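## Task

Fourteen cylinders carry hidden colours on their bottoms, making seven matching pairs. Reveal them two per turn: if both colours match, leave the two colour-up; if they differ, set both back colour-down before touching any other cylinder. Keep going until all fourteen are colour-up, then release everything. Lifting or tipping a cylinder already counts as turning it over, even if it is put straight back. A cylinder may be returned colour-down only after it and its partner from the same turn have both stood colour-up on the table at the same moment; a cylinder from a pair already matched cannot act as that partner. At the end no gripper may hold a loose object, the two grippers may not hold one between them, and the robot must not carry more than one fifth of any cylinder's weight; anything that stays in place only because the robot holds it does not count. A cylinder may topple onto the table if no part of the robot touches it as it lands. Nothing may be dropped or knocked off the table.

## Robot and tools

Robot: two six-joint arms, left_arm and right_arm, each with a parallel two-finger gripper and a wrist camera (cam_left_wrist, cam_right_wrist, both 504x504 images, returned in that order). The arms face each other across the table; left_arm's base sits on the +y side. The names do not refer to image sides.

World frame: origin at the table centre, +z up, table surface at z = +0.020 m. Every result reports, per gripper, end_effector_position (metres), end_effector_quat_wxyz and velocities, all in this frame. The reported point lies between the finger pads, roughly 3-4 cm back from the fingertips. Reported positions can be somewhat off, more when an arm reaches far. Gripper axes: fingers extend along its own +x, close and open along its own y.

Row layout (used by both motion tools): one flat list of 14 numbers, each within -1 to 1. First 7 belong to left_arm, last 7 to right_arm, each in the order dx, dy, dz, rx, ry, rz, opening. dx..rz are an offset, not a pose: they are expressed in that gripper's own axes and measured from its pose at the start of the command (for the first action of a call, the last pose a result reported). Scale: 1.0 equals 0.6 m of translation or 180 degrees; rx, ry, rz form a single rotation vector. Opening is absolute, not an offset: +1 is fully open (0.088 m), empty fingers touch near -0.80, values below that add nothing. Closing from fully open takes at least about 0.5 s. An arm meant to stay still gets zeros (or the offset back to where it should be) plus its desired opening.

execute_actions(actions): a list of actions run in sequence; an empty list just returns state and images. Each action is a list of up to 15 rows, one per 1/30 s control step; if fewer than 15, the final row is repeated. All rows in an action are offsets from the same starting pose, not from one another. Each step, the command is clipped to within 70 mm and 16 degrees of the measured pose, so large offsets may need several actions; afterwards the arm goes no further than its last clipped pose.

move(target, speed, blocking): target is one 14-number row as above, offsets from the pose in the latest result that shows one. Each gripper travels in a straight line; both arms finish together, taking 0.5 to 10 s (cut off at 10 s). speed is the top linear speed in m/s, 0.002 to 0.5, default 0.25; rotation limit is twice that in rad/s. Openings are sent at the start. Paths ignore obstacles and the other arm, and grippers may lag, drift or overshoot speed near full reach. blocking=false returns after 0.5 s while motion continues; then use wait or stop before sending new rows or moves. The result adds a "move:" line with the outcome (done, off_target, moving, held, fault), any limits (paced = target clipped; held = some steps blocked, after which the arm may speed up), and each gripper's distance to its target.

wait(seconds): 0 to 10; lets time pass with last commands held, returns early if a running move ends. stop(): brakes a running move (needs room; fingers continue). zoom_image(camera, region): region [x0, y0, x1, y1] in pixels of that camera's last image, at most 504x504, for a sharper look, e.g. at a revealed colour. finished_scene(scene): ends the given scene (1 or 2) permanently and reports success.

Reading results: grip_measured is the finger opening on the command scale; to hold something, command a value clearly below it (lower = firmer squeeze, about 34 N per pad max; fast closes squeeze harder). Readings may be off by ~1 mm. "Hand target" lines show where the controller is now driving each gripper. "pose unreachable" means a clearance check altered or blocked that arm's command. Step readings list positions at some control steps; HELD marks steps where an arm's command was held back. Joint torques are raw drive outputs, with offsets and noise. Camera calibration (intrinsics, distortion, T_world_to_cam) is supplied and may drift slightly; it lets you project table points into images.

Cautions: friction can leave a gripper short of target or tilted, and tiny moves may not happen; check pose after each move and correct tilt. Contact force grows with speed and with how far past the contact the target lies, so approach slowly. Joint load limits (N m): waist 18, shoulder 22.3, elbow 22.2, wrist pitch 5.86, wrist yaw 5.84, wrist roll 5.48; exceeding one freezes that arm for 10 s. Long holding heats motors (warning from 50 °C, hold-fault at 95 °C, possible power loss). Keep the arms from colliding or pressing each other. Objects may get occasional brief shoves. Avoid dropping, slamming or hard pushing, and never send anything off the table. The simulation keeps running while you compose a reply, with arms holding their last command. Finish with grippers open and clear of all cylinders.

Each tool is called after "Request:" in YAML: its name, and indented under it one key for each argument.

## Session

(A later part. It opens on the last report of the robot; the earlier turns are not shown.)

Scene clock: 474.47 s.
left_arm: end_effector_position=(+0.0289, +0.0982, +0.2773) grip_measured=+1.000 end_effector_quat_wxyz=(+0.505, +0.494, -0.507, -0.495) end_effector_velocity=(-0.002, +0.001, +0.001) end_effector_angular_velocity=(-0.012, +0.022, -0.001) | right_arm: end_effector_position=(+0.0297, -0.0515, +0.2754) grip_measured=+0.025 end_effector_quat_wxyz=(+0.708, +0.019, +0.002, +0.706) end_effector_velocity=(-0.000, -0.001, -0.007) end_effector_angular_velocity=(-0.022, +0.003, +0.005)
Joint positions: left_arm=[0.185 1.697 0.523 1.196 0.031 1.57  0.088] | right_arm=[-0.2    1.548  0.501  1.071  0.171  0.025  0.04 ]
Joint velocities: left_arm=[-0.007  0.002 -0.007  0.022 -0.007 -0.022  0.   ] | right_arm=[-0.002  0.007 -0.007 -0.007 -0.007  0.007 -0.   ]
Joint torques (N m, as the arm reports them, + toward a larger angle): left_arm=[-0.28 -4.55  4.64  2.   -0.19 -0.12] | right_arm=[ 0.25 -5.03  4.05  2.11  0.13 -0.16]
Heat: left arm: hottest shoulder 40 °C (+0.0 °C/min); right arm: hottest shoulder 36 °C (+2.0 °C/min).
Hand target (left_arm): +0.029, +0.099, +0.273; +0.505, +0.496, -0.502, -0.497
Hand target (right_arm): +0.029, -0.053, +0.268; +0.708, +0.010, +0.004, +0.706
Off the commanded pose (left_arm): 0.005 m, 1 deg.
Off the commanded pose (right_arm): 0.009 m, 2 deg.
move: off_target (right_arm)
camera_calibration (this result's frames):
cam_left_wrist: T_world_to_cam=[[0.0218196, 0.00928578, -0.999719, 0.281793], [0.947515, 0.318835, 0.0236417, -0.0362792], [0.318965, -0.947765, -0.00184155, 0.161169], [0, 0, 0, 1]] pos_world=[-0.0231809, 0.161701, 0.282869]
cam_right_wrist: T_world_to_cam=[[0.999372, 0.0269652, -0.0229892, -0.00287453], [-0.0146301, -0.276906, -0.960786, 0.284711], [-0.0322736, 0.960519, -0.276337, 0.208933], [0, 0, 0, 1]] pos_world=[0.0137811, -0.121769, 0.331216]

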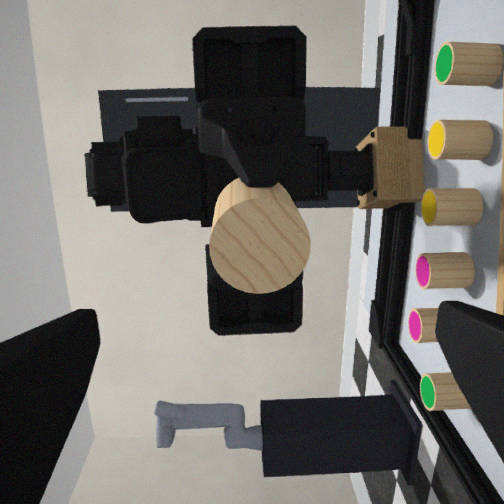

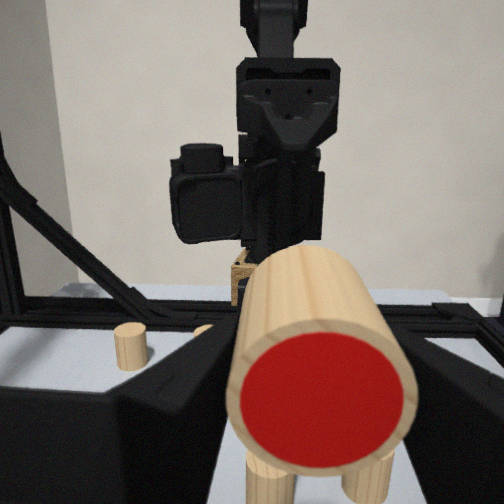

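Request:
move:
  target: [0.176,0.003,-0.005,0,0,0,1,0,0,0,0,0,0,-0.4]
  speed: 0.15

Request:
move:
  target: [0,0,0,0,0,0,-0.4,0,0,0,0,0,0,-0.4]

Request:
move:
  target: [0,0,0,0,0,0,-0.4,0,0,0,0,0,0,1]

Request:
move:
  target: [-0.135,0,0,0,0,0,-0.4,-0.097,0.004,-0.008,0,0.005,0,1]

Request:
move:
  target: [-0.228,-0.262,0,0,0,-0.5,-0.4,0,0,0,0,0,0,1]
  speed: 0.4

Scene clock: 479.33 s.
left_arm: end_effector_position=(+0.0318, -0.0048, +0.2822) grip_measured=+1.000 end_effector_quat_wxyz=(+0.505, +0.493, -0.507, -0.495) end_effector_velocity=(+0.002, -0.002, -0.002) end_effector_angular_velocity=(+0.007, +0.008, +0.019) | right_arm: end_effector_position=(+0.0296, -0.0516, +0.2749) grip_measured=+0.025 end_effector_quat_wxyz=(+0.708, +0.018, +0.002, +0.706) end_effector_velocity=(-0.000, -0.001, +0.002) end_effector_angular_velocity=(+0.007, -0.006, +0.005)
Joint positions: left_arm=[0.185 1.988 0.968 1.045 0.03  1.57  0.088] | right_arm=[-0.2    1.549  0.501  1.073  0.171  0.024  0.04 ]
Joint velocities: left_arm=[-0.002  0.007  0.007 -0.007 -0.022 -0.007  0.   ] | right_arm=[-0.002 -0.002 -0.002  0.007 -0.007 -0.007 -0.   ]
Joint torques (N m, as the arm reports them, + toward a larger angle): left_arm=[ 0.07 -6.82  6.9   1.56  0.04 -0.02] | right_arm=[-0.01 -6.05  5.56  1.73 -0.01  0.  ]
Heat: left arm: hottest shoulder 40 °C (+0.0 °C/min); right arm: hottest shoulder 36 °C (+3.0 °C/min).
Hand target (left_arm): +0.032, -0.007, +0.281; +0.505, +0.494, -0.507, -0.495
Hand target (right_arm): +0.030, -0.052, +0.275; +0.708, +0.019, +0.002, +0.706
Off the commanded pose (left_arm): 0.003 m, 0 deg.
Off the commanded pose (right_arm): 0.001 m, 0 deg.
move: done
camera_calibration (this result's frames):
cam_left_wrist: T_world_to_cam=[[0.0218391, 0.00815019, -0.999728, 0.287507], [0.947393, 0.319223, 0.0232983, -0.00622784], [0.319326, -0.947644, -0.00074987, 0.062336], [0, 0, 0, 1]] pos_world=[-0.0202842, 0.0587172, 0.28762]
cam_right_wrist: T_world_to_cam=[[0.999384, 0.0269389, -0.0225099, -0.0029284], [-0.0141523, -0.277631, -0.960584, 0.284115], [-0.0321265, 0.96031, -0.277078, 0.209038], [0, 0, 0, 1]] pos_world=[0.0136631, -0.121784, 0.33077]

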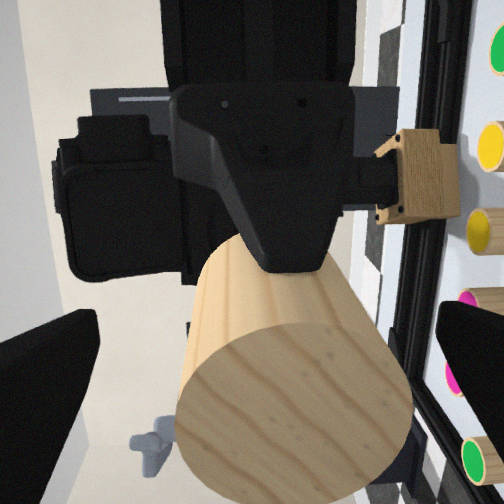

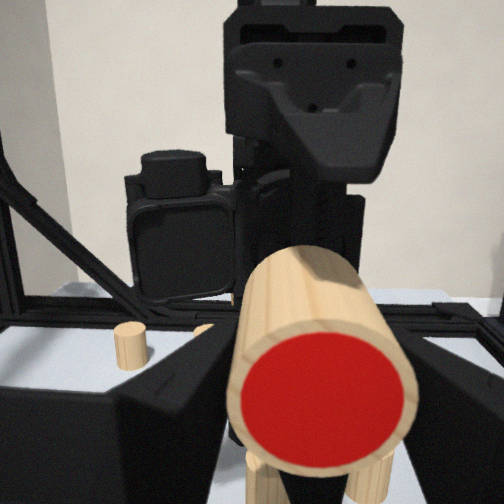

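Scene clock: 479.83 s.
left_arm: end_effector_position=(+0.0318, -0.0049, +0.2822) grip_measured=+0.034 end_effector_quat_wxyz=(+0.505, +0.493, -0.507, -0.495) end_effector_velocity=(-0.000, +0.002, -0.001) end_effector_angular_velocity=(+0.007, -0.007, +0.005) | right_arm: end_effector_position=(+0.0296, -0.0516, +0.2749) grip_measured=+0.024 end_effector_quat_wxyz=(+0.708, +0.018, +0.002, +0.706) end_effector_velocity=(-0.000, -0.000, -0.003) end_effector_angular_velocity=(-0.012, -0.010, +0.005)
Joint positions: left_arm=[0.185 1.988 0.968 1.044 0.03  1.57  0.041] | right_arm=[-0.2    1.549  0.501  1.072  0.171  0.024  0.04 ]
Joint velocities: left_arm=[-0.002 -0.007 -0.007 -0.007 -0.007  0.007 -0.   ] | right_arm=[-0.002  0.002 -0.002 -0.007 -0.007 -0.007  0.   ]
Joint torques (N m, as the arm reports them, + toward a larger angle): left_arm=[-0.05 -7.68  5.95  1.75  0.   -0.03] | right_arm=[ 0.07 -5.97  5.51  1.86  0.01  0.  ]
Heat: left arm: hottest shoulder 40 °C (+0.0 °C/min); right arm: hottest shoulder 36 °C (+2.0 °C/min).
Hand target (left_arm): +0.032, -0.005, +0.282; +0.505, +0.493, -0.507, -0.495
Hand target (right_arm): +0.030, -0.052, +0.275; +0.708, +0.018, +0.002, +0.706
Off the commanded pose (left_arm): 0.000 m, 0 deg.
Off the commanded pose (right_arm): 0.000 m, 0 deg.
move: done
camera_calibration (this result's frames):
cam_left_wrist: T_world_to_cam=[[0.0218391, 0.00815019, -0.999728, 0.287576], [0.947393, 0.319223, 0.0232983, -0.00620962], [0.319326, -0.947644, -0.00074987, 0.0622713], [0, 0, 0, 1]] pos_world=[-0.0202823, 0.0586495, 0.287689]
cam_right_wrist: T_world_to_cam=[[0.999385, 0.0269305, -0.0224561, -0.00294524], [-0.0140909, -0.277992, -0.96048, 0.283987], [-0.0321088, 0.960206, -0.277441, 0.209107], [0, 0, 0, 1]] pos_world=[0.0136592, -0.121761, 0.330713]

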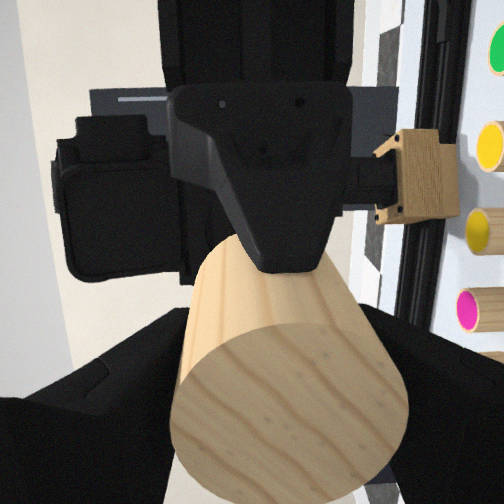

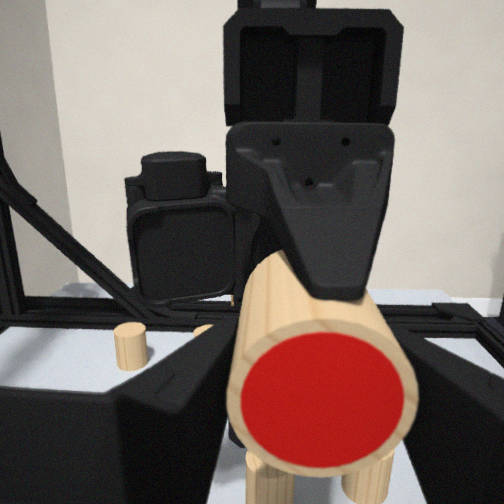

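Scene clock: 480.53 s.
left_arm: end_effector_position=(+0.0318, -0.0049, +0.2822) grip_measured=+0.033 end_effector_quat_wxyz=(+0.505, +0.493, -0.507, -0.495) end_effector_velocity=(-0.003, -0.002, +0.000) end_effector_angular_velocity=(+0.002, +0.022, -0.001) | right_arm: end_effector_position=(+0.0296, -0.0516, +0.2749) grip_measured=+1.000 end_effector_quat_wxyz=(+0.708, +0.018, +0.002, +0.706) end_effector_velocity=(+0.002, -0.000, +0.002) end_effector_angular_velocity=(+0.002, -0.021, -0.010)
Joint positions: left_arm=[0.185 1.988 0.968 1.044 0.03  1.57  0.041] | right_arm=[-0.2    1.549  0.501  1.072  0.171  0.024  0.088]
Joint velocities: left_arm=[-0.007  0.002  0.007 -0.007 -0.007 -0.022 -0.   ] | right_arm=[-0.002 -0.007  0.002 -0.007  0.007 -0.022  0.   ]
Joint torques (N m, as the arm reports them, + toward a larger angle): left_arm=[ 0.02 -7.62  5.8   1.73  0.02 -0.05] | right_arm=[ 0.09 -5.89  5.5   1.84  0.   -0.01]
Heat: left arm: hottest shoulder 40 °C (+0.0 °C/min); right arm: hottest shoulder 36 °C (+2.0 °C/min).
Hand target (left_arm): +0.032, -0.005, +0.282; +0.505, +0.493, -0.507, -0.495
Hand target (right_arm): +0.030, -0.052, +0.275; +0.708, +0.018, +0.002, +0.706
Off the commanded pose (left_arm): 0.000 m, 0 deg.
Off the commanded pose (right_arm): 0.000 m, 0 deg.
move: done
camera_calibration (this result's frames):
cam_left_wrist: T_world_to_cam=[[0.0218391, 0.00815019, -0.999728, 0.287576], [0.947393, 0.319223, 0.0232983, -0.00620962], [0.319326, -0.947644, -0.00074987, 0.0622713], [0, 0, 0, 1]] pos_world=[-0.0202823, 0.0586495, 0.287689]
cam_right_wrist: T_world_to_cam=[[0.999385, 0.0269305, -0.0224561, -0.00294524], [-0.0140909, -0.277992, -0.96048, 0.283987], [-0.0321088, 0.960206, -0.277441, 0.209107], [0, 0, 0, 1]] pos_world=[0.0136592, -0.121761, 0.330713]

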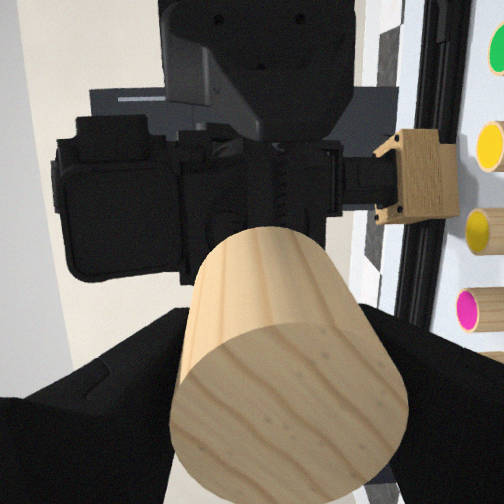

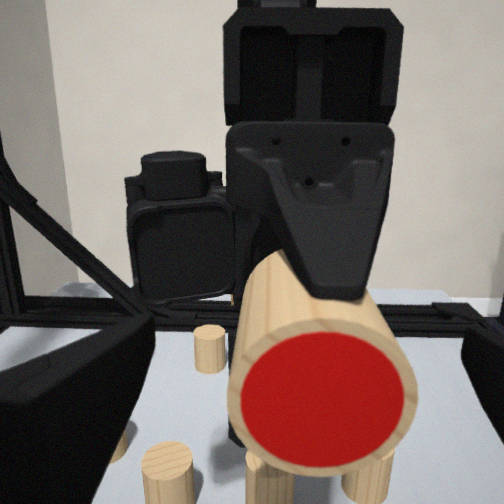

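Scene clock: 481.47 s.
left_arm: end_effector_position=(+0.0312, +0.0741, +0.2754) grip_measured=+0.034 end_effector_quat_wxyz=(+0.503, +0.498, -0.502, -0.497) end_effector_velocity=(-0.000, +0.003, -0.003) end_effector_angular_velocity=(+0.012, +0.008, +0.005) | right_arm: end_effector_position=(+0.0269, -0.1064, +0.2723) grip_measured=+1.000 end_effector_quat_wxyz=(+0.708, +0.016, +0.004, +0.706) end_effector_velocity=(-0.003, -0.004, -0.001) end_effector_angular_velocity=(-0.002, -0.008, +0.015)
Joint positions: left_arm=[0.189 1.769 0.622 1.157 0.031 1.57  0.041] | right_arm=[-0.142  1.316  0.309  1.024  0.228  0.024  0.088]
Joint velocities: left_arm=[-0.002 -0.007 -0.012 -0.007 -0.007 -0.007 -0.   ] | right_arm=[ 0.007 -0.017 -0.012 -0.007 -0.007 -0.007  0.   ]
Joint torques (N m, as the arm reports them, + toward a larger angle): left_arm=[ 0.17 -7.21  4.92  2.09  0.22 -0.04] | right_arm=[ 0.33 -5.    4.09  1.62  0.1   0.08]
Heat: left arm: hottest shoulder 40 °C (+0.0 °C/min); right arm: hottest shoulder 36 °C (+2.0 °C/min).
Hand target (left_arm): +0.031, +0.076, +0.280; +0.505, +0.493, -0.507, -0.495
Hand target (right_arm): +0.027, -0.110, +0.269; +0.708, +0.013, +0.007, +0.706
Off the commanded pose (left_arm): 0.005 m, 1 deg.
Off the commanded pose (right_arm): 0.005 m, 1 deg.
move: done
camera_calibration (this result's frames):
cam_left_wrist: T_world_to_cam=[[0.0213742, 0.0223279, -0.999522, 0.279008], [0.946303, 0.322116, 0.0274317, -0.0320466], [0.322575, -0.946437, -0.014244, 0.140782], [0, 0, 0, 1]] pos_world=[-0.0210504, 0.137334, 0.281759]
cam_right_wrist: T_world_to_cam=[[0.999369, 0.0275482, -0.0224342, 0.00125555], [-0.01367, -0.284678, -0.958526, 0.265008], [-0.0327921, 0.958227, -0.284122, 0.262561], [0, 0, 0, 1]] pos_world=[0.0109778, -0.176185, 0.328645]

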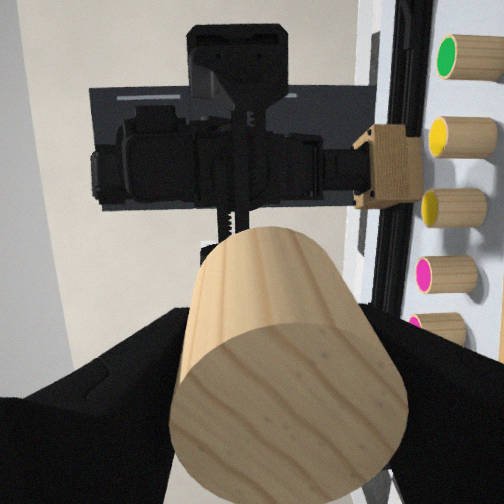

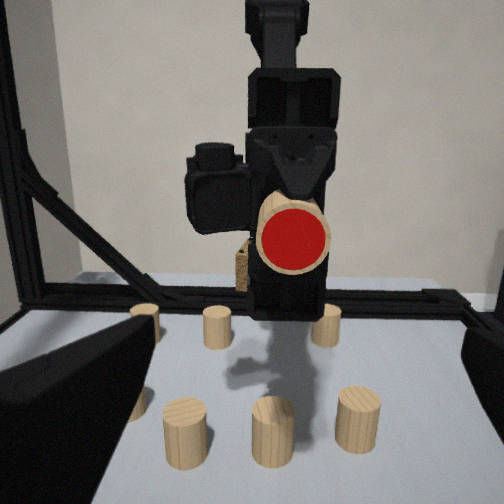

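Scene clock: 483.90 s.
left_arm: end_effector_position=(+0.0298, +0.2109, +0.1164) grip_measured=+0.033 end_effector_quat_wxyz=(+0.009, +0.703, -0.000, -0.711) end_effector_velocity=(+0.000, +0.004, +0.000) end_effector_angular_velocity=(+0.032, -0.007, -0.024) | right_arm: end_effector_position=(+0.0270, -0.1064, +0.2724) grip_measured=+1.000 end_effector_quat_wxyz=(+0.708, +0.016, +0.004, +0.706) end_effector_velocity=(-0.000, +0.000, +0.000) end_effector_angular_velocity=(-0.002, -0.008, +0.005)
Joint positions: left_arm=[ 0.189  1.845  1.051 -0.764  0.011  1.591  0.041] | right_arm=[-0.142  1.316  0.309  1.024  0.229  0.024  0.088]
Joint velocities: left_arm=[-0.002  0.007  0.012 -0.037 -0.007  0.022 -0.   ] | right_arm=[-0.002 -0.002  0.002 -0.007 -0.007 -0.007  0.   ]
Joint torques (N m, as the arm reports them, + toward a larger angle): left_arm=[-0.21 -5.36  6.33 -0.02 -0.16  0.08] | right_arm=[ 0.06 -4.24  5.69  1.84  0.    0.  ]
Heat: left arm: hottest shoulder 40 °C (+0.0 °C/min); right arm: hottest shoulder 36 °C (+2.0 °C/min).
Hand target (left_arm): +0.030, +0.209, +0.116; +0.007, +0.705, -0.001, -0.709
Hand target (right_arm): +0.027, -0.106, +0.272; +0.708, +0.016, +0.004, +0.706
Off the commanded pose (left_arm): 0.002 m, 1 deg.
Off the commanded pose (right_arm): 0.000 m, 0 deg.
move: done
camera_calibration (this result's frames):
cam_left_wrist: T_world_to_cam=[[0.0100458, 0.999756, 0.0196737, -0.207394], [0.950319, -0.0156668, 0.310883, -0.0322946], [0.311115, 0.0155733, -0.950245, 0.174828], [0, 0, 0, 1]] pos_world=[-0.021618, 0.204115, 0.18025]
cam_right_wrist: T_world_to_cam=[[0.999377, 0.0271753, -0.022516, 0.00117705], [-0.0138667, -0.284318, -0.95863, 0.265193], [-0.0324527, 0.958345, -0.283764, 0.262534], [0, 0, 0, 1]] pos_world=[0.011021, -0.176231, 0.328746]

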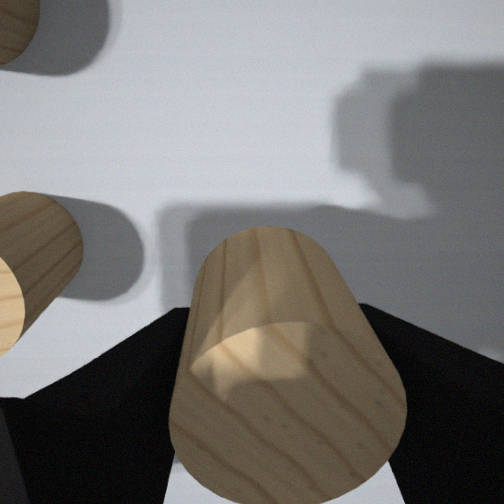

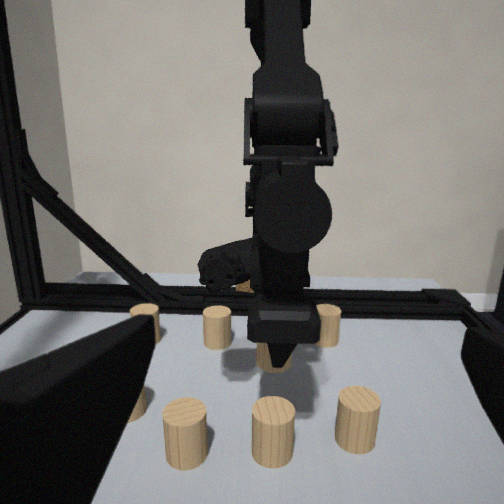

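Place, lift, hover over H (.029,.124).

Request:
move:
  target: [0.083,0,0,0,0,0,-0.4,0,0,0,0,0,0,1]
  speed: 0.07

Request:
move:
  target: [0,0,0,0,0,0,0.4,0,0,0,0,0,0,1]

Request:
move:
  target: [-0.15,0,0,0,0,0,0.5,0,0,0,0,0,0,1]

Request:
move:
  target: [-0.004,0.15,0.002,0,0,0,0.5,0,0,0,0,0,0,1]

Scene clock: 486.77 s.
left_arm: end_effector_position=(+0.0299, +0.2089, +0.0702) grip_measured=+0.033 end_effector_quat_wxyz=(+0.011, +0.703, -0.003, -0.711) end_effector_velocity=(+0.000, -0.002, +0.002) end_effector_angular_velocity=(-0.012, -0.008, +0.005) | right_arm: end_effector_position=(+0.0270, -0.1064, +0.2724) grip_measured=+1.000 end_effector_quat_wxyz=(+0.708, +0.016, +0.004, +0.706) end_effector_velocity=(-0.000, -0.000, -0.002) end_effector_angular_velocity=(-0.007, +0.006, +0.005)
Joint positions: left_arm=[ 0.189  1.957  0.981 -0.575  0.011  1.591  0.041] | right_arm=[-0.142  1.316  0.309  1.024  0.229  0.024  0.088]
Joint velocities: left_arm=[-0.002 -0.007 -0.002  0.007 -0.007 -0.007 -0.   ] | right_arm=[-0.002 -0.002 -0.002 -0.007 -0.007  0.007  0.   ]
Joint torques (N m, as the arm reports them, + toward a larger angle): left_arm=[-0.17 -5.49  4.09  0.63  0.07 -0.04] | right_arm=[ 0.09 -4.26  5.68  1.82  0.01 -0.01]
Heat: left arm: hottest shoulder 40 °C (+0.0 °C/min); right arm: hottest shoulder 35 °C (+1.0 °C/min).
Hand target (left_arm): +0.030, +0.211, +0.067; +0.009, +0.703, -0.000, -0.711
Hand target (right_arm): +0.027, -0.106, +0.272; +0.708, +0.016, +0.004, +0.706
Off the commanded pose (left_arm): 0.004 m, 0 deg.
Off the commanded pose (right_arm): 0.000 m, 0 deg.
move: done
camera_calibration (this result's frames):
cam_left_wrist: T_world_to_cam=[[0.0100421, 0.999872, 0.0124329, -0.203983], [0.950248, -0.0134134, 0.311206, -0.0185157], [0.311333, 0.00868921, -0.950261, 0.132372], [0, 0, 0, 1]] pos_world=[-0.0215688, 0.202559, 0.134086]
cam_right_wrist: T_world_to_cam=[[0.999377, 0.0271753, -0.022516, 0.00117705], [-0.0138667, -0.284318, -0.95863, 0.265193], [-0.0324527, 0.958345, -0.283764, 0.262534], [0, 0, 0, 1]] pos_world=[0.011021, -0.176231, 0.328746]

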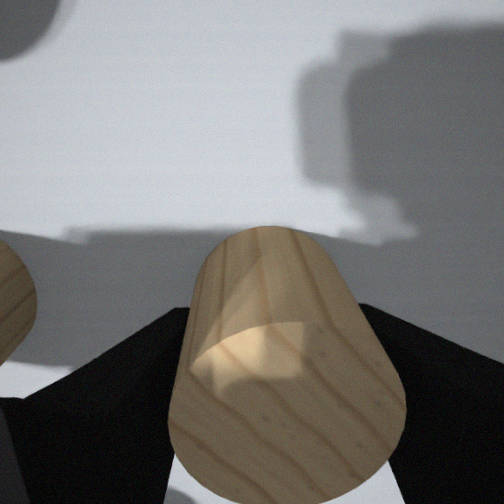

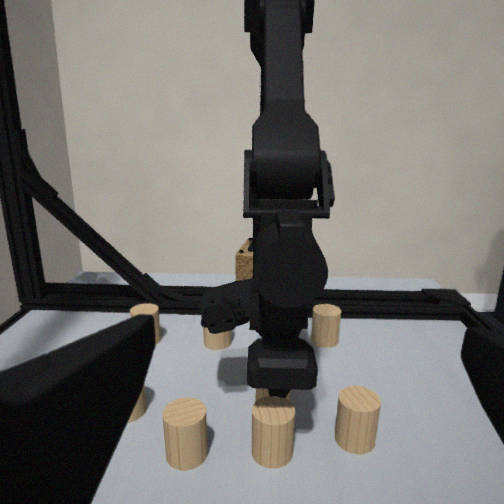

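Scene clock: 487.43 s.
left_arm: end_effector_position=(+0.0299, +0.2089, +0.0702) grip_measured=+0.398 end_effector_quat_wxyz=(+0.011, +0.703, -0.003, -0.711) end_effector_velocity=(+0.000, +0.002, +0.000) end_effector_angular_velocity=(+0.007, -0.007, -0.010) | right_arm: end_effector_position=(+0.0270, -0.1064, +0.2724) grip_measured=+1.000 end_effector_quat_wxyz=(+0.708, +0.016, +0.004, +0.706) end_effector_velocity=(-0.002, -0.001, +0.001) end_effector_angular_velocity=(+0.007, -0.020, +0.009)
Joint positions: left_arm=[ 0.189  1.957  0.981 -0.575  0.011  1.591  0.059] | right_arm=[-0.142  1.316  0.309  1.024  0.229  0.024  0.088]
Joint velocities: left_arm=[-0.002 -0.002 -0.002 -0.007 -0.007  0.007  0.001] | right_arm=[ 0.002 -0.002 -0.002  0.007 -0.007 -0.022  0.   ]
Joint torques (N m, as the arm reports them, + toward a larger angle): left_arm=[-0.1  -6.3   4.64  0.23  0.06  0.01] | right_arm=[ 0.05 -4.25  5.68  1.82  0.    0.  ]
Heat: left arm: hottest shoulder 40 °C (+0.0 °C/min); right arm: hottest shoulder 35 °C (+1.0 °C/min).
Hand target (left_arm): +0.030, +0.209, +0.070; +0.011, +0.703, -0.003, -0.711
Hand target (right_arm): +0.027, -0.106, +0.272; +0.708, +0.016, +0.004, +0.706
Off the commanded pose (left_arm): 0.000 m, 0 deg.
Off the commanded pose (right_arm): 0.000 m, 0 deg.
move: done
camera_calibration (this result's frames):
cam_left_wrist: T_world_to_cam=[[0.0100421, 0.999872, 0.0124329, -0.203983], [0.950248, -0.0134134, 0.311206, -0.0185157], [0.311333, 0.00868921, -0.950261, 0.132372], [0, 0, 0, 1]] pos_world=[-0.0215688, 0.202559, 0.134086]
cam_right_wrist: T_world_to_cam=[[0.999377, 0.0271753, -0.022516, 0.00117705], [-0.0138667, -0.284318, -0.95863, 0.265193], [-0.0324527, 0.958345, -0.283764, 0.262534], [0, 0, 0, 1]] pos_world=[0.011021, -0.176231, 0.328746]

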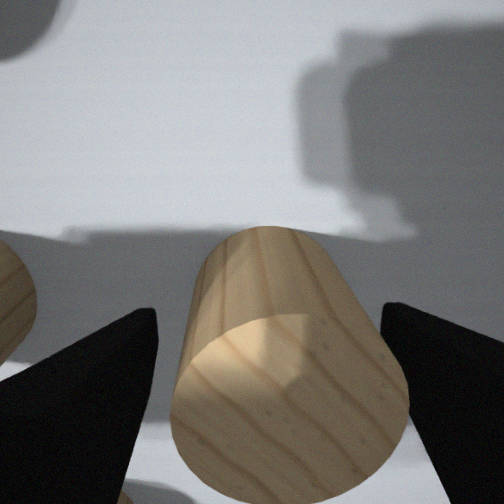

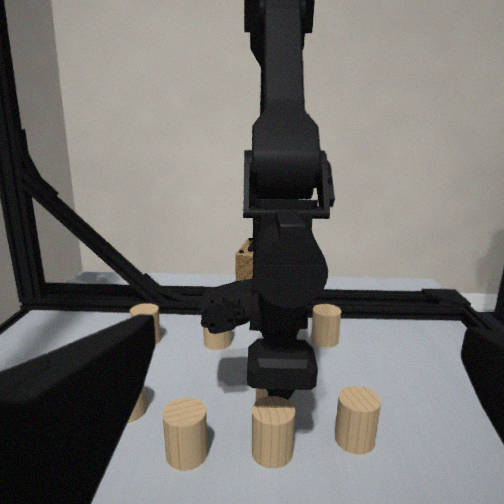

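Scene clock: 488.33 s.
left_arm: end_effector_position=(+0.0298, +0.2131, +0.1545) grip_measured=+0.500 end_effector_quat_wxyz=(+0.005, +0.703, +0.003, -0.711) end_effector_velocity=(-0.002, +0.000, +0.005) end_effector_angular_velocity=(+0.002, +0.007, -0.010) | right_arm: end_effector_position=(+0.0270, -0.1064, +0.2724) grip_measured=+1.000 end_effector_quat_wxyz=(+0.708, +0.016, +0.004, +0.706) end_effector_velocity=(+0.002, -0.000, -0.003) end_effector_angular_velocity=(-0.012, -0.010, -0.010)
Joint positions: left_arm=[ 0.189  1.776  1.133 -0.925  0.011  1.591  0.063] | right_arm=[-0.142  1.316  0.309  1.024  0.229  0.024  0.088]
Joint velocities: left_arm=[-0.002 -0.007  0.012 -0.022  0.007  0.007 -0.   ] | right_arm=[-0.002  0.002 -0.002 -0.007  0.007 -0.007  0.   ]
Joint torques (N m, as the arm reports them, + toward a larger angle): left_arm=[ 0.09 -7.05  6.55 -0.02  0.05  0.03] | right_arm=[ 0.06 -4.27  5.69  1.83 -0.01 -0.01]
Heat: left arm: hottest shoulder 40 °C (+1.0 °C/min); right arm: hottest shoulder 35 °C (+1.0 °C/min).
Hand target (left_arm): +0.030, +0.210, +0.160; +0.011, +0.703, -0.003, -0.711
Hand target (right_arm): +0.027, -0.106, +0.272; +0.708, +0.016, +0.004, +0.706
Off the commanded pose (left_arm): 0.006 m, 1 deg.
Off the commanded pose (right_arm): 0.000 m, 0 deg.
move: done
camera_calibration (this result's frames):
cam_left_wrist: T_world_to_cam=[[0.0100528, 0.999534, 0.0288185, -0.211681], [0.950409, -0.0185096, 0.310451, -0.0433714], [0.31084, 0.0242684, -0.950152, 0.209165], [0, 0, 0, 1]] pos_world=[-0.0216683, 0.205704, 0.218304]
cam_right_wrist: T_world_to_cam=[[0.999377, 0.0271753, -0.022516, 0.00117705], [-0.0138667, -0.284318, -0.95863, 0.265193], [-0.0324527, 0.958345, -0.283764, 0.262534], [0, 0, 0, 1]] pos_world=[0.011021, -0.176231, 0.328746]

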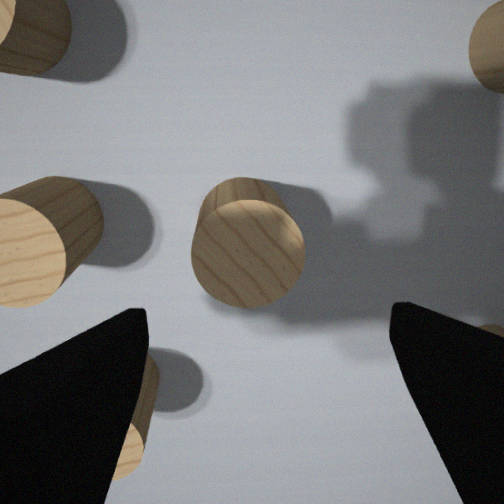

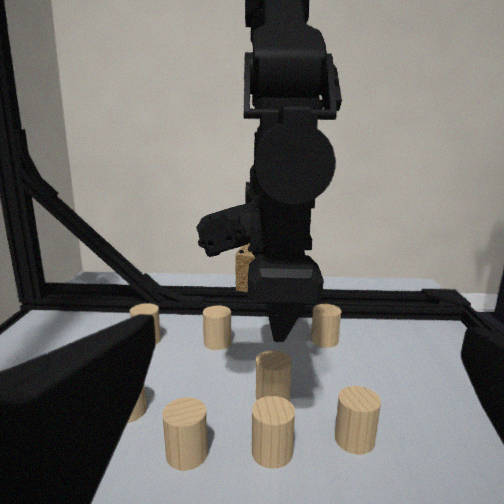

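Scene clock: 489.27 s.
left_arm: end_effector_position=(+0.0306, +0.1250, +0.1577) grip_measured=+0.500 end_effector_quat_wxyz=(+0.006, +0.703, +0.002, -0.711) end_effector_velocity=(+0.000, +0.001, +0.002) end_effector_angular_velocity=(+0.012, -0.007, +0.005) | right_arm: end_effector_position=(+0.0270, -0.1064, +0.2724) grip_measured=+1.000 end_effector_quat_wxyz=(+0.708, +0.016, +0.004, +0.706) end_effector_velocity=(-0.000, -0.000, -0.002) end_effector_angular_velocity=(-0.007, -0.009, +0.005)
Joint positions: left_arm=[ 0.184  2.086  1.578 -1.057  0.011  1.586  0.063] | right_arm=[-0.142  1.316  0.309  1.024  0.229  0.024  0.088]
Joint velocities: left_arm=[-0.002  0.002  0.012 -0.022 -0.007 -0.007 -0.   ] | right_arm=[-0.002 -0.002 -0.002 -0.007 -0.007 -0.007  0.   ]
Joint torques (N m, as the arm reports them, + toward a larger angle): left_arm=[-0.15 -7.09  6.93 -0.02  0.08 -0.09] | right_arm=[ 0.02 -4.25  5.66  1.83  0.01 -0.01]
Heat: left arm: hottest shoulder 40 °C (+1.0 °C/min); right arm: hottest shoulder 35 °C (+1.0 °C/min).
Hand target (left_arm): +0.030, +0.123, +0.157; +0.005, +0.703, +0.003, -0.711
Hand target (right_arm): +0.027, -0.106, +0.272; +0.708, +0.016, +0.004, +0.706
Off the commanded pose (left_arm): 0.002 m, 0 deg.
Off the commanded pose (right_arm): 0.000 m, 0 deg.
move: done
camera_calibration (this result's frames):
cam_left_wrist: T_world_to_cam=[[0.0108144, 0.999588, 0.0265794, -0.123416], [0.95038, -0.0185394, 0.310538, -0.0468095], [0.310903, 0.0219023, -0.950189, 0.21444], [0, 0, 0, 1]] pos_world=[-0.0208485, 0.117801, 0.221575]
cam_right_wrist: T_world_to_cam=[[0.999377, 0.0271753, -0.022516, 0.00117705], [-0.0138667, -0.284318, -0.95863, 0.265193], [-0.0324527, 0.958345, -0.283764, 0.262534], [0, 0, 0, 1]] pos_world=[0.011021, -0.176231, 0.328746]

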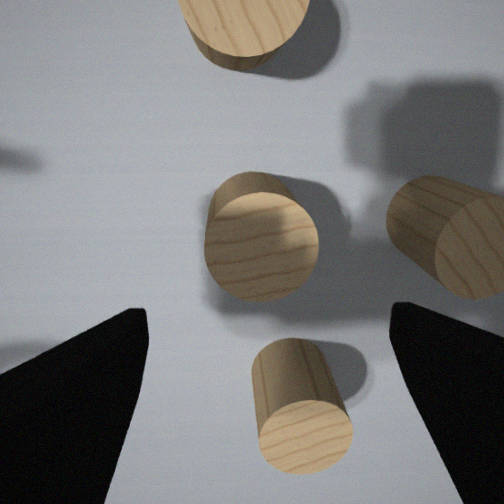

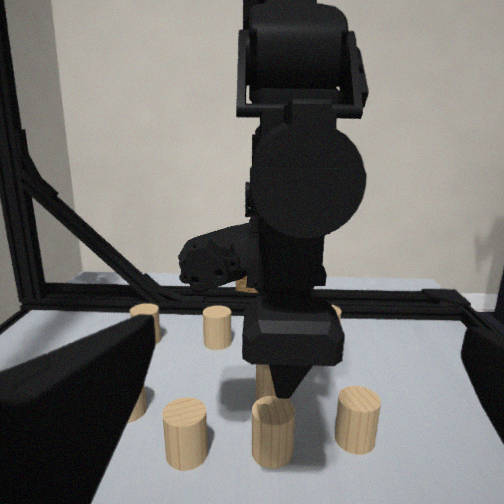

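Request:
move:
  target: [0.145,-0.003,0.002,0,0,0,0.5,0,0,0,0,0,0,1]
  speed: 0.1

Request:
move:
  target: [0,0,0,0,0,0,-0.4,0,0,0,0,0,0,1]

Request:
move:
  target: [-0.15,0,0,0,0,0,-0.4,0,0,0,0,0,0,1]

Request:
move:
  target: [-0.18,0.145,0.005,0,0,0.503,-0.4,0,0,0,0,0,0,1]
  speed: 0.4

Scene clock: 493.07 s.
left_arm: end_effector_position=(+0.0300, +0.1250, +0.0748) grip_measured=+0.500 end_effector_quat_wxyz=(+0.009, +0.703, -0.001, -0.711) end_effector_velocity=(+0.000, +0.003, -0.001) end_effector_angular_velocity=(+0.012, -0.007, +0.005) | right_arm: end_effector_position=(+0.0270, -0.1064, +0.2724) grip_measured=+1.000 end_effector_quat_wxyz=(+0.708, +0.016, +0.004, +0.706) end_effector_velocity=(-0.000, -0.000, -0.002) end_effector_angular_velocity=(-0.007, -0.009, +0.005)
Joint positions: left_arm=[ 0.182  2.207  1.414 -0.764  0.011  1.586  0.063] | right_arm=[-0.142  1.316  0.309  1.024  0.229  0.024  0.088]
Joint velocities: left_arm=[-0.002  0.002 -0.002 -0.007 -0.007 -0.007 -0.   ] | right_arm=[-0.002 -0.002 -0.002 -0.007 -0.007 -0.007  0.   ]
Joint torques (N m, as the arm reports them, + toward a larger angle): left_arm=[-0.28 -7.5   4.72  0.45  0.07 -0.1 ] | right_arm=[ 0.07 -4.26  5.66  1.83  0.   -0.01]
Heat: left arm: hottest shoulder 40 °C (+1.0 °C/min); right arm: hottest shoulder 35 °C (+0.0 °C/min).
Hand target (left_arm): +0.029, +0.127, +0.071; +0.006, +0.703, +0.002, -0.711
Hand target (right_arm): +0.027, -0.106, +0.272; +0.708, +0.016, +0.004, +0.706
Off the commanded pose (left_arm): 0.005 m, 1 deg.
Off the commanded pose (right_arm): 0.000 m, 0 deg.
move: done
camera_calibration (this result's frames):
cam_left_wrist: T_world_to_cam=[[0.0115723, 0.999774, 0.0178221, -0.120549], [0.950299, -0.0165418, 0.310901, -0.0207704], [0.311125, 0.0133385, -0.950275, 0.136929], [0, 0, 0, 1]] pos_world=[-0.0214689, 0.118351, 0.138726]
cam_right_wrist: T_world_to_cam=[[0.999377, 0.0271753, -0.022516, 0.00117705], [-0.0138667, -0.284318, -0.95863, 0.265193], [-0.0324527, 0.958345, -0.283764, 0.262534], [0, 0, 0, 1]] pos_world=[0.011021, -0.176231, 0.328746]

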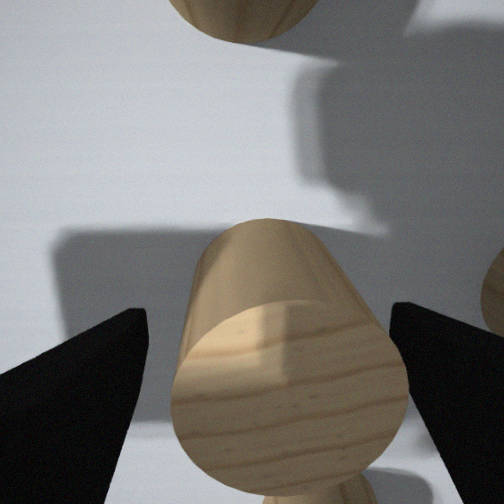

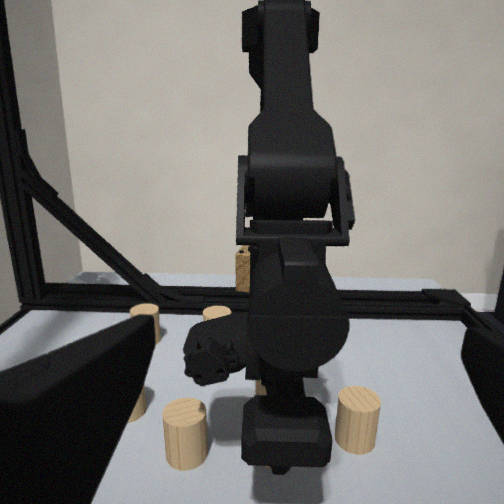

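Scene clock: 493.57 s.
left_arm: end_effector_position=(+0.0300, +0.1252, +0.0748) grip_measured=+0.033 end_effector_quat_wxyz=(+0.008, +0.703, -0.001, -0.711) end_effector_velocity=(-0.000, +0.007, -0.001) end_effector_angular_velocity=(+0.027, -0.007, +0.005) | right_arm: end_effector_position=(+0.0270, -0.1064, +0.2724) grip_measured=+1.000 end_effector_quat_wxyz=(+0.708, +0.016, +0.004, +0.706) end_effector_velocity=(-0.000, -0.000, -0.002) end_effector_angular_velocity=(-0.007, -0.009, +0.005)
Joint positions: left_arm=[ 0.182  2.207  1.414 -0.765  0.011  1.586  0.041] | right_arm=[-0.142  1.316  0.309  1.024  0.229  0.024  0.088]
Joint velocities: left_arm=[-0.002 -0.002 -0.007 -0.022 -0.007 -0.007 -0.   ] | right_arm=[-0.002 -0.002 -0.002 -0.007 -0.007 -0.007  0.   ]
Joint torques (N m, as the arm reports them, + toward a larger angle): left_arm=[-0.04 -8.34  5.26  0.3   0.05  0.  ] | right_arm=[ 0.05 -4.26  5.68  1.83  0.   -0.01]
Heat: left arm: hottest shoulder 41 °C (+2.0 °C/min); right arm: hottest shoulder 35 °C (+0.0 °C/min).
Hand target (left_arm): +0.030, +0.125, +0.075; +0.009, +0.703, -0.002, -0.711
Hand target (right_arm): +0.027, -0.106, +0.272; +0.708, +0.016, +0.004, +0.706
Off the commanded pose (left_arm): 0.000 m, 0 deg.
Off the commanded pose (right_arm): 0.000 m, 0 deg.
move: done
camera_calibration (this result's frames):
cam_left_wrist: T_world_to_cam=[[0.0119541, 0.999749, 0.0189614, -0.120891], [0.950299, -0.0172586, 0.310859, -0.0206664], [0.311108, 0.014303, -0.950267, 0.136803], [0, 0, 0, 1]] pos_world=[-0.0214762, 0.118548, 0.138716]
cam_right_wrist: T_world_to_cam=[[0.999377, 0.0271753, -0.022516, 0.00117705], [-0.0138667, -0.284318, -0.95863, 0.265193], [-0.0324527, 0.958345, -0.283764, 0.262534], [0, 0, 0, 1]] pos_world=[0.011021, -0.176231, 0.328746]

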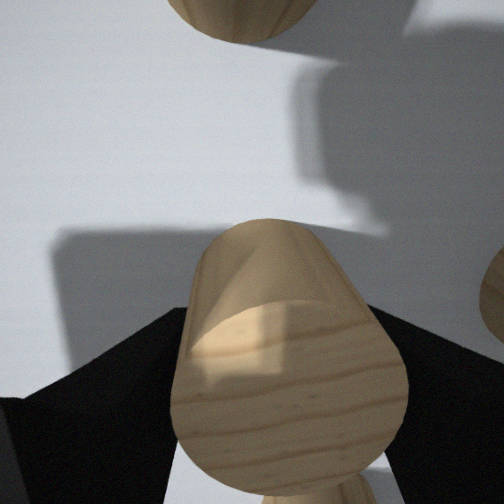

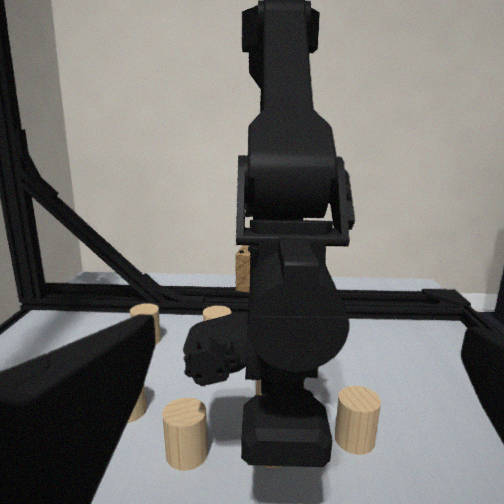

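Scene clock: 494.47 s.
left_arm: end_effector_position=(+0.0299, +0.1287, +0.1586) grip_measured=+0.033 end_effector_quat_wxyz=(+0.003, +0.703, +0.005, -0.711) end_effector_velocity=(-0.004, +0.004, -0.000) end_effector_angular_velocity=(+0.022, +0.008, -0.015) | right_arm: end_effector_position=(+0.0269, -0.1063, +0.2726) grip_measured=+1.000 end_effector_quat_wxyz=(+0.708, +0.016, +0.004, +0.706) end_effector_velocity=(+0.002, -0.000, -0.000) end_effector_angular_velocity=(+0.002, -0.007, -0.010)
Joint positions: left_arm=[ 0.182  2.078  1.569 -1.065  0.011  1.586  0.041] | right_arm=[-0.142  1.316  0.31   1.024  0.229  0.024  0.088]
Joint velocities: left_arm=[-0.007  0.002  0.002 -0.022  0.007  0.007 -0.   ] | right_arm=[-0.002  0.002 -0.002  0.007  0.007 -0.007  0.   ]
Joint torques (N m, as the arm reports them, + toward a larger angle): left_arm=[ 0.07 -8.96  6.96 -0.05  0.08  0.04] | right_arm=[ 0.03 -4.26  5.7   1.83 -0.01 -0.01]
Heat: left arm: hottest shoulder 41 °C (+2.0 °C/min); right arm: hottest shoulder 35 °C (+0.0 °C/min).
Hand target (left_arm): +0.030, +0.126, +0.165; +0.008, +0.703, -0.001, -0.711
Hand target (right_arm): +0.027, -0.106, +0.273; +0.708, +0.016, +0.004, +0.706
Off the commanded pose (left_arm): 0.007 m, 1 deg.
Off the commanded pose (right_arm): 0.000 m, 0 deg.
move: done
camera_calibration (this result's frames):
cam_left_wrist: T_world_to_cam=[[0.0119649, 0.999317, 0.0349664, -0.128471], [0.950424, -0.0222321, 0.31016, -0.0458089], [0.310725, 0.0295219, -0.950041, 0.214382], [0, 0, 0, 1]] pos_world=[-0.0215387, 0.121036, 0.222372]
cam_right_wrist: T_world_to_cam=[[0.999375, 0.0271837, -0.0225914, 0.00121489], [-0.0139488, -0.283962, -0.958734, 0.265424], [-0.032477, 0.95845, -0.283405, 0.26243], [0, 0, 0, 1]] pos_world=[0.0110111, -0.176189, 0.328872]

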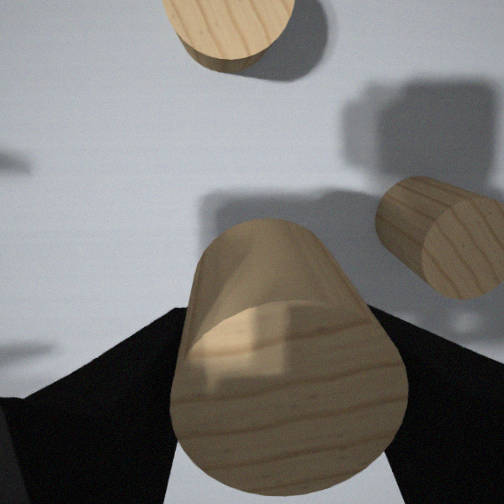

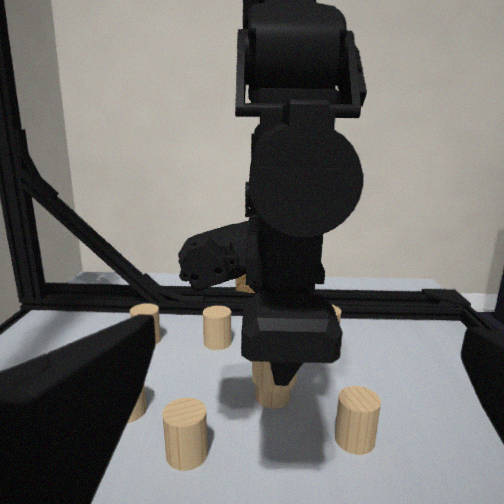

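Scene clock: 497.03 s.
left_arm: end_effector_position=(+0.0296, +0.0420, +0.2695) grip_measured=+0.032 end_effector_quat_wxyz=(+0.504, +0.499, -0.500, -0.497) end_effector_velocity=(-0.000, +0.000, -0.006) end_effector_angular_velocity=(+0.017, +0.008, +0.005) | right_arm: end_effector_position=(+0.0269, -0.1063, +0.2726) grip_measured=+1.000 end_effector_quat_wxyz=(+0.708, +0.016, +0.004, +0.706) end_effector_velocity=(+0.002, -0.000, -0.005) end_effector_angular_velocity=(-0.021, +0.002, +0.000)
Joint positions: left_arm=[0.178 1.884 0.75  1.143 0.015 1.568 0.041] | right_arm=[-0.142  1.316  0.31   1.024  0.229  0.024  0.088]
Joint velocities: left_arm=[-0.002  0.007 -0.002 -0.007 -0.007 -0.007 -0.   ] | right_arm=[-0.007 -0.002 -0.002 -0.022 -0.007  0.007  0.   ]
Joint torques (N m, as the arm reports them, + toward a larger angle): left_arm=[-0.24 -5.98  5.19  2.14  0.05 -0.16] | right_arm=[ 0.04 -4.2   5.69  1.83  0.   -0.02]
Heat: left arm: hottest shoulder 41 °C (+2.0 °C/min); right arm: hottest shoulder 35 °C (+1.0 °C/min).
Hand target (left_arm): +0.028, +0.042, +0.267; +0.504, +0.497, -0.499, -0.499
Hand target (right_arm): +0.027, -0.106, +0.273; +0.708, +0.016, +0.004, +0.706
Off the commanded pose (left_arm): 0.003 m, 1 deg.
Off the commanded pose (right_arm): 0.000 m, 0 deg.
move: done
camera_calibration (this result's frames):
cam_left_wrist: T_world_to_cam=[[0.0183942, 0.0239452, -0.999544, 0.273885], [0.944652, 0.327102, 0.0252202, -0.0195446], [0.327557, -0.944686, -0.0166031, 0.111342], [0, 0, 0, 1]] pos_world=[-0.0230458, 0.105018, 0.276102]
cam_right_wrist: T_world_to_cam=[[0.999375, 0.0271837, -0.0225914, 0.00121489], [-0.0139488, -0.283962, -0.958734, 0.265424], [-0.032477, 0.95845, -0.283405, 0.26243], [0, 0, 0, 1]] pos_world=[0.0110111, -0.176189, 0.328872]

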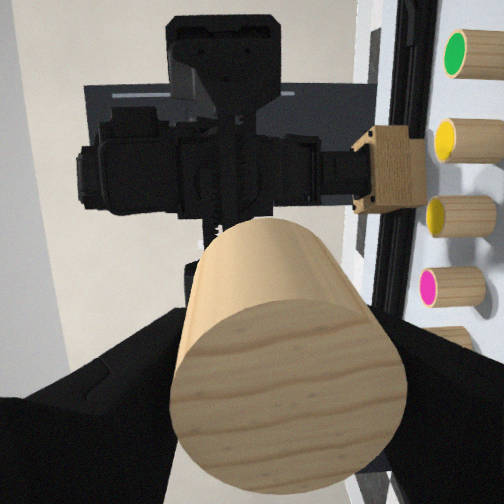

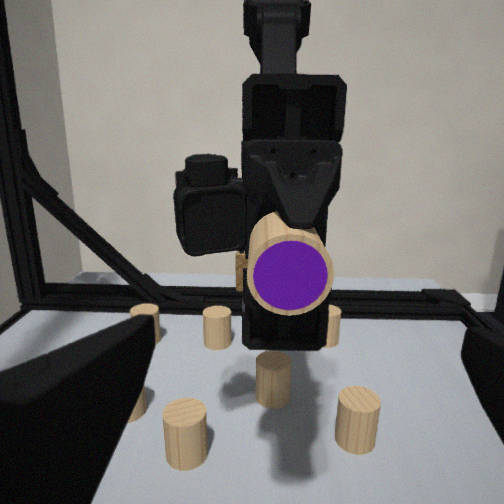

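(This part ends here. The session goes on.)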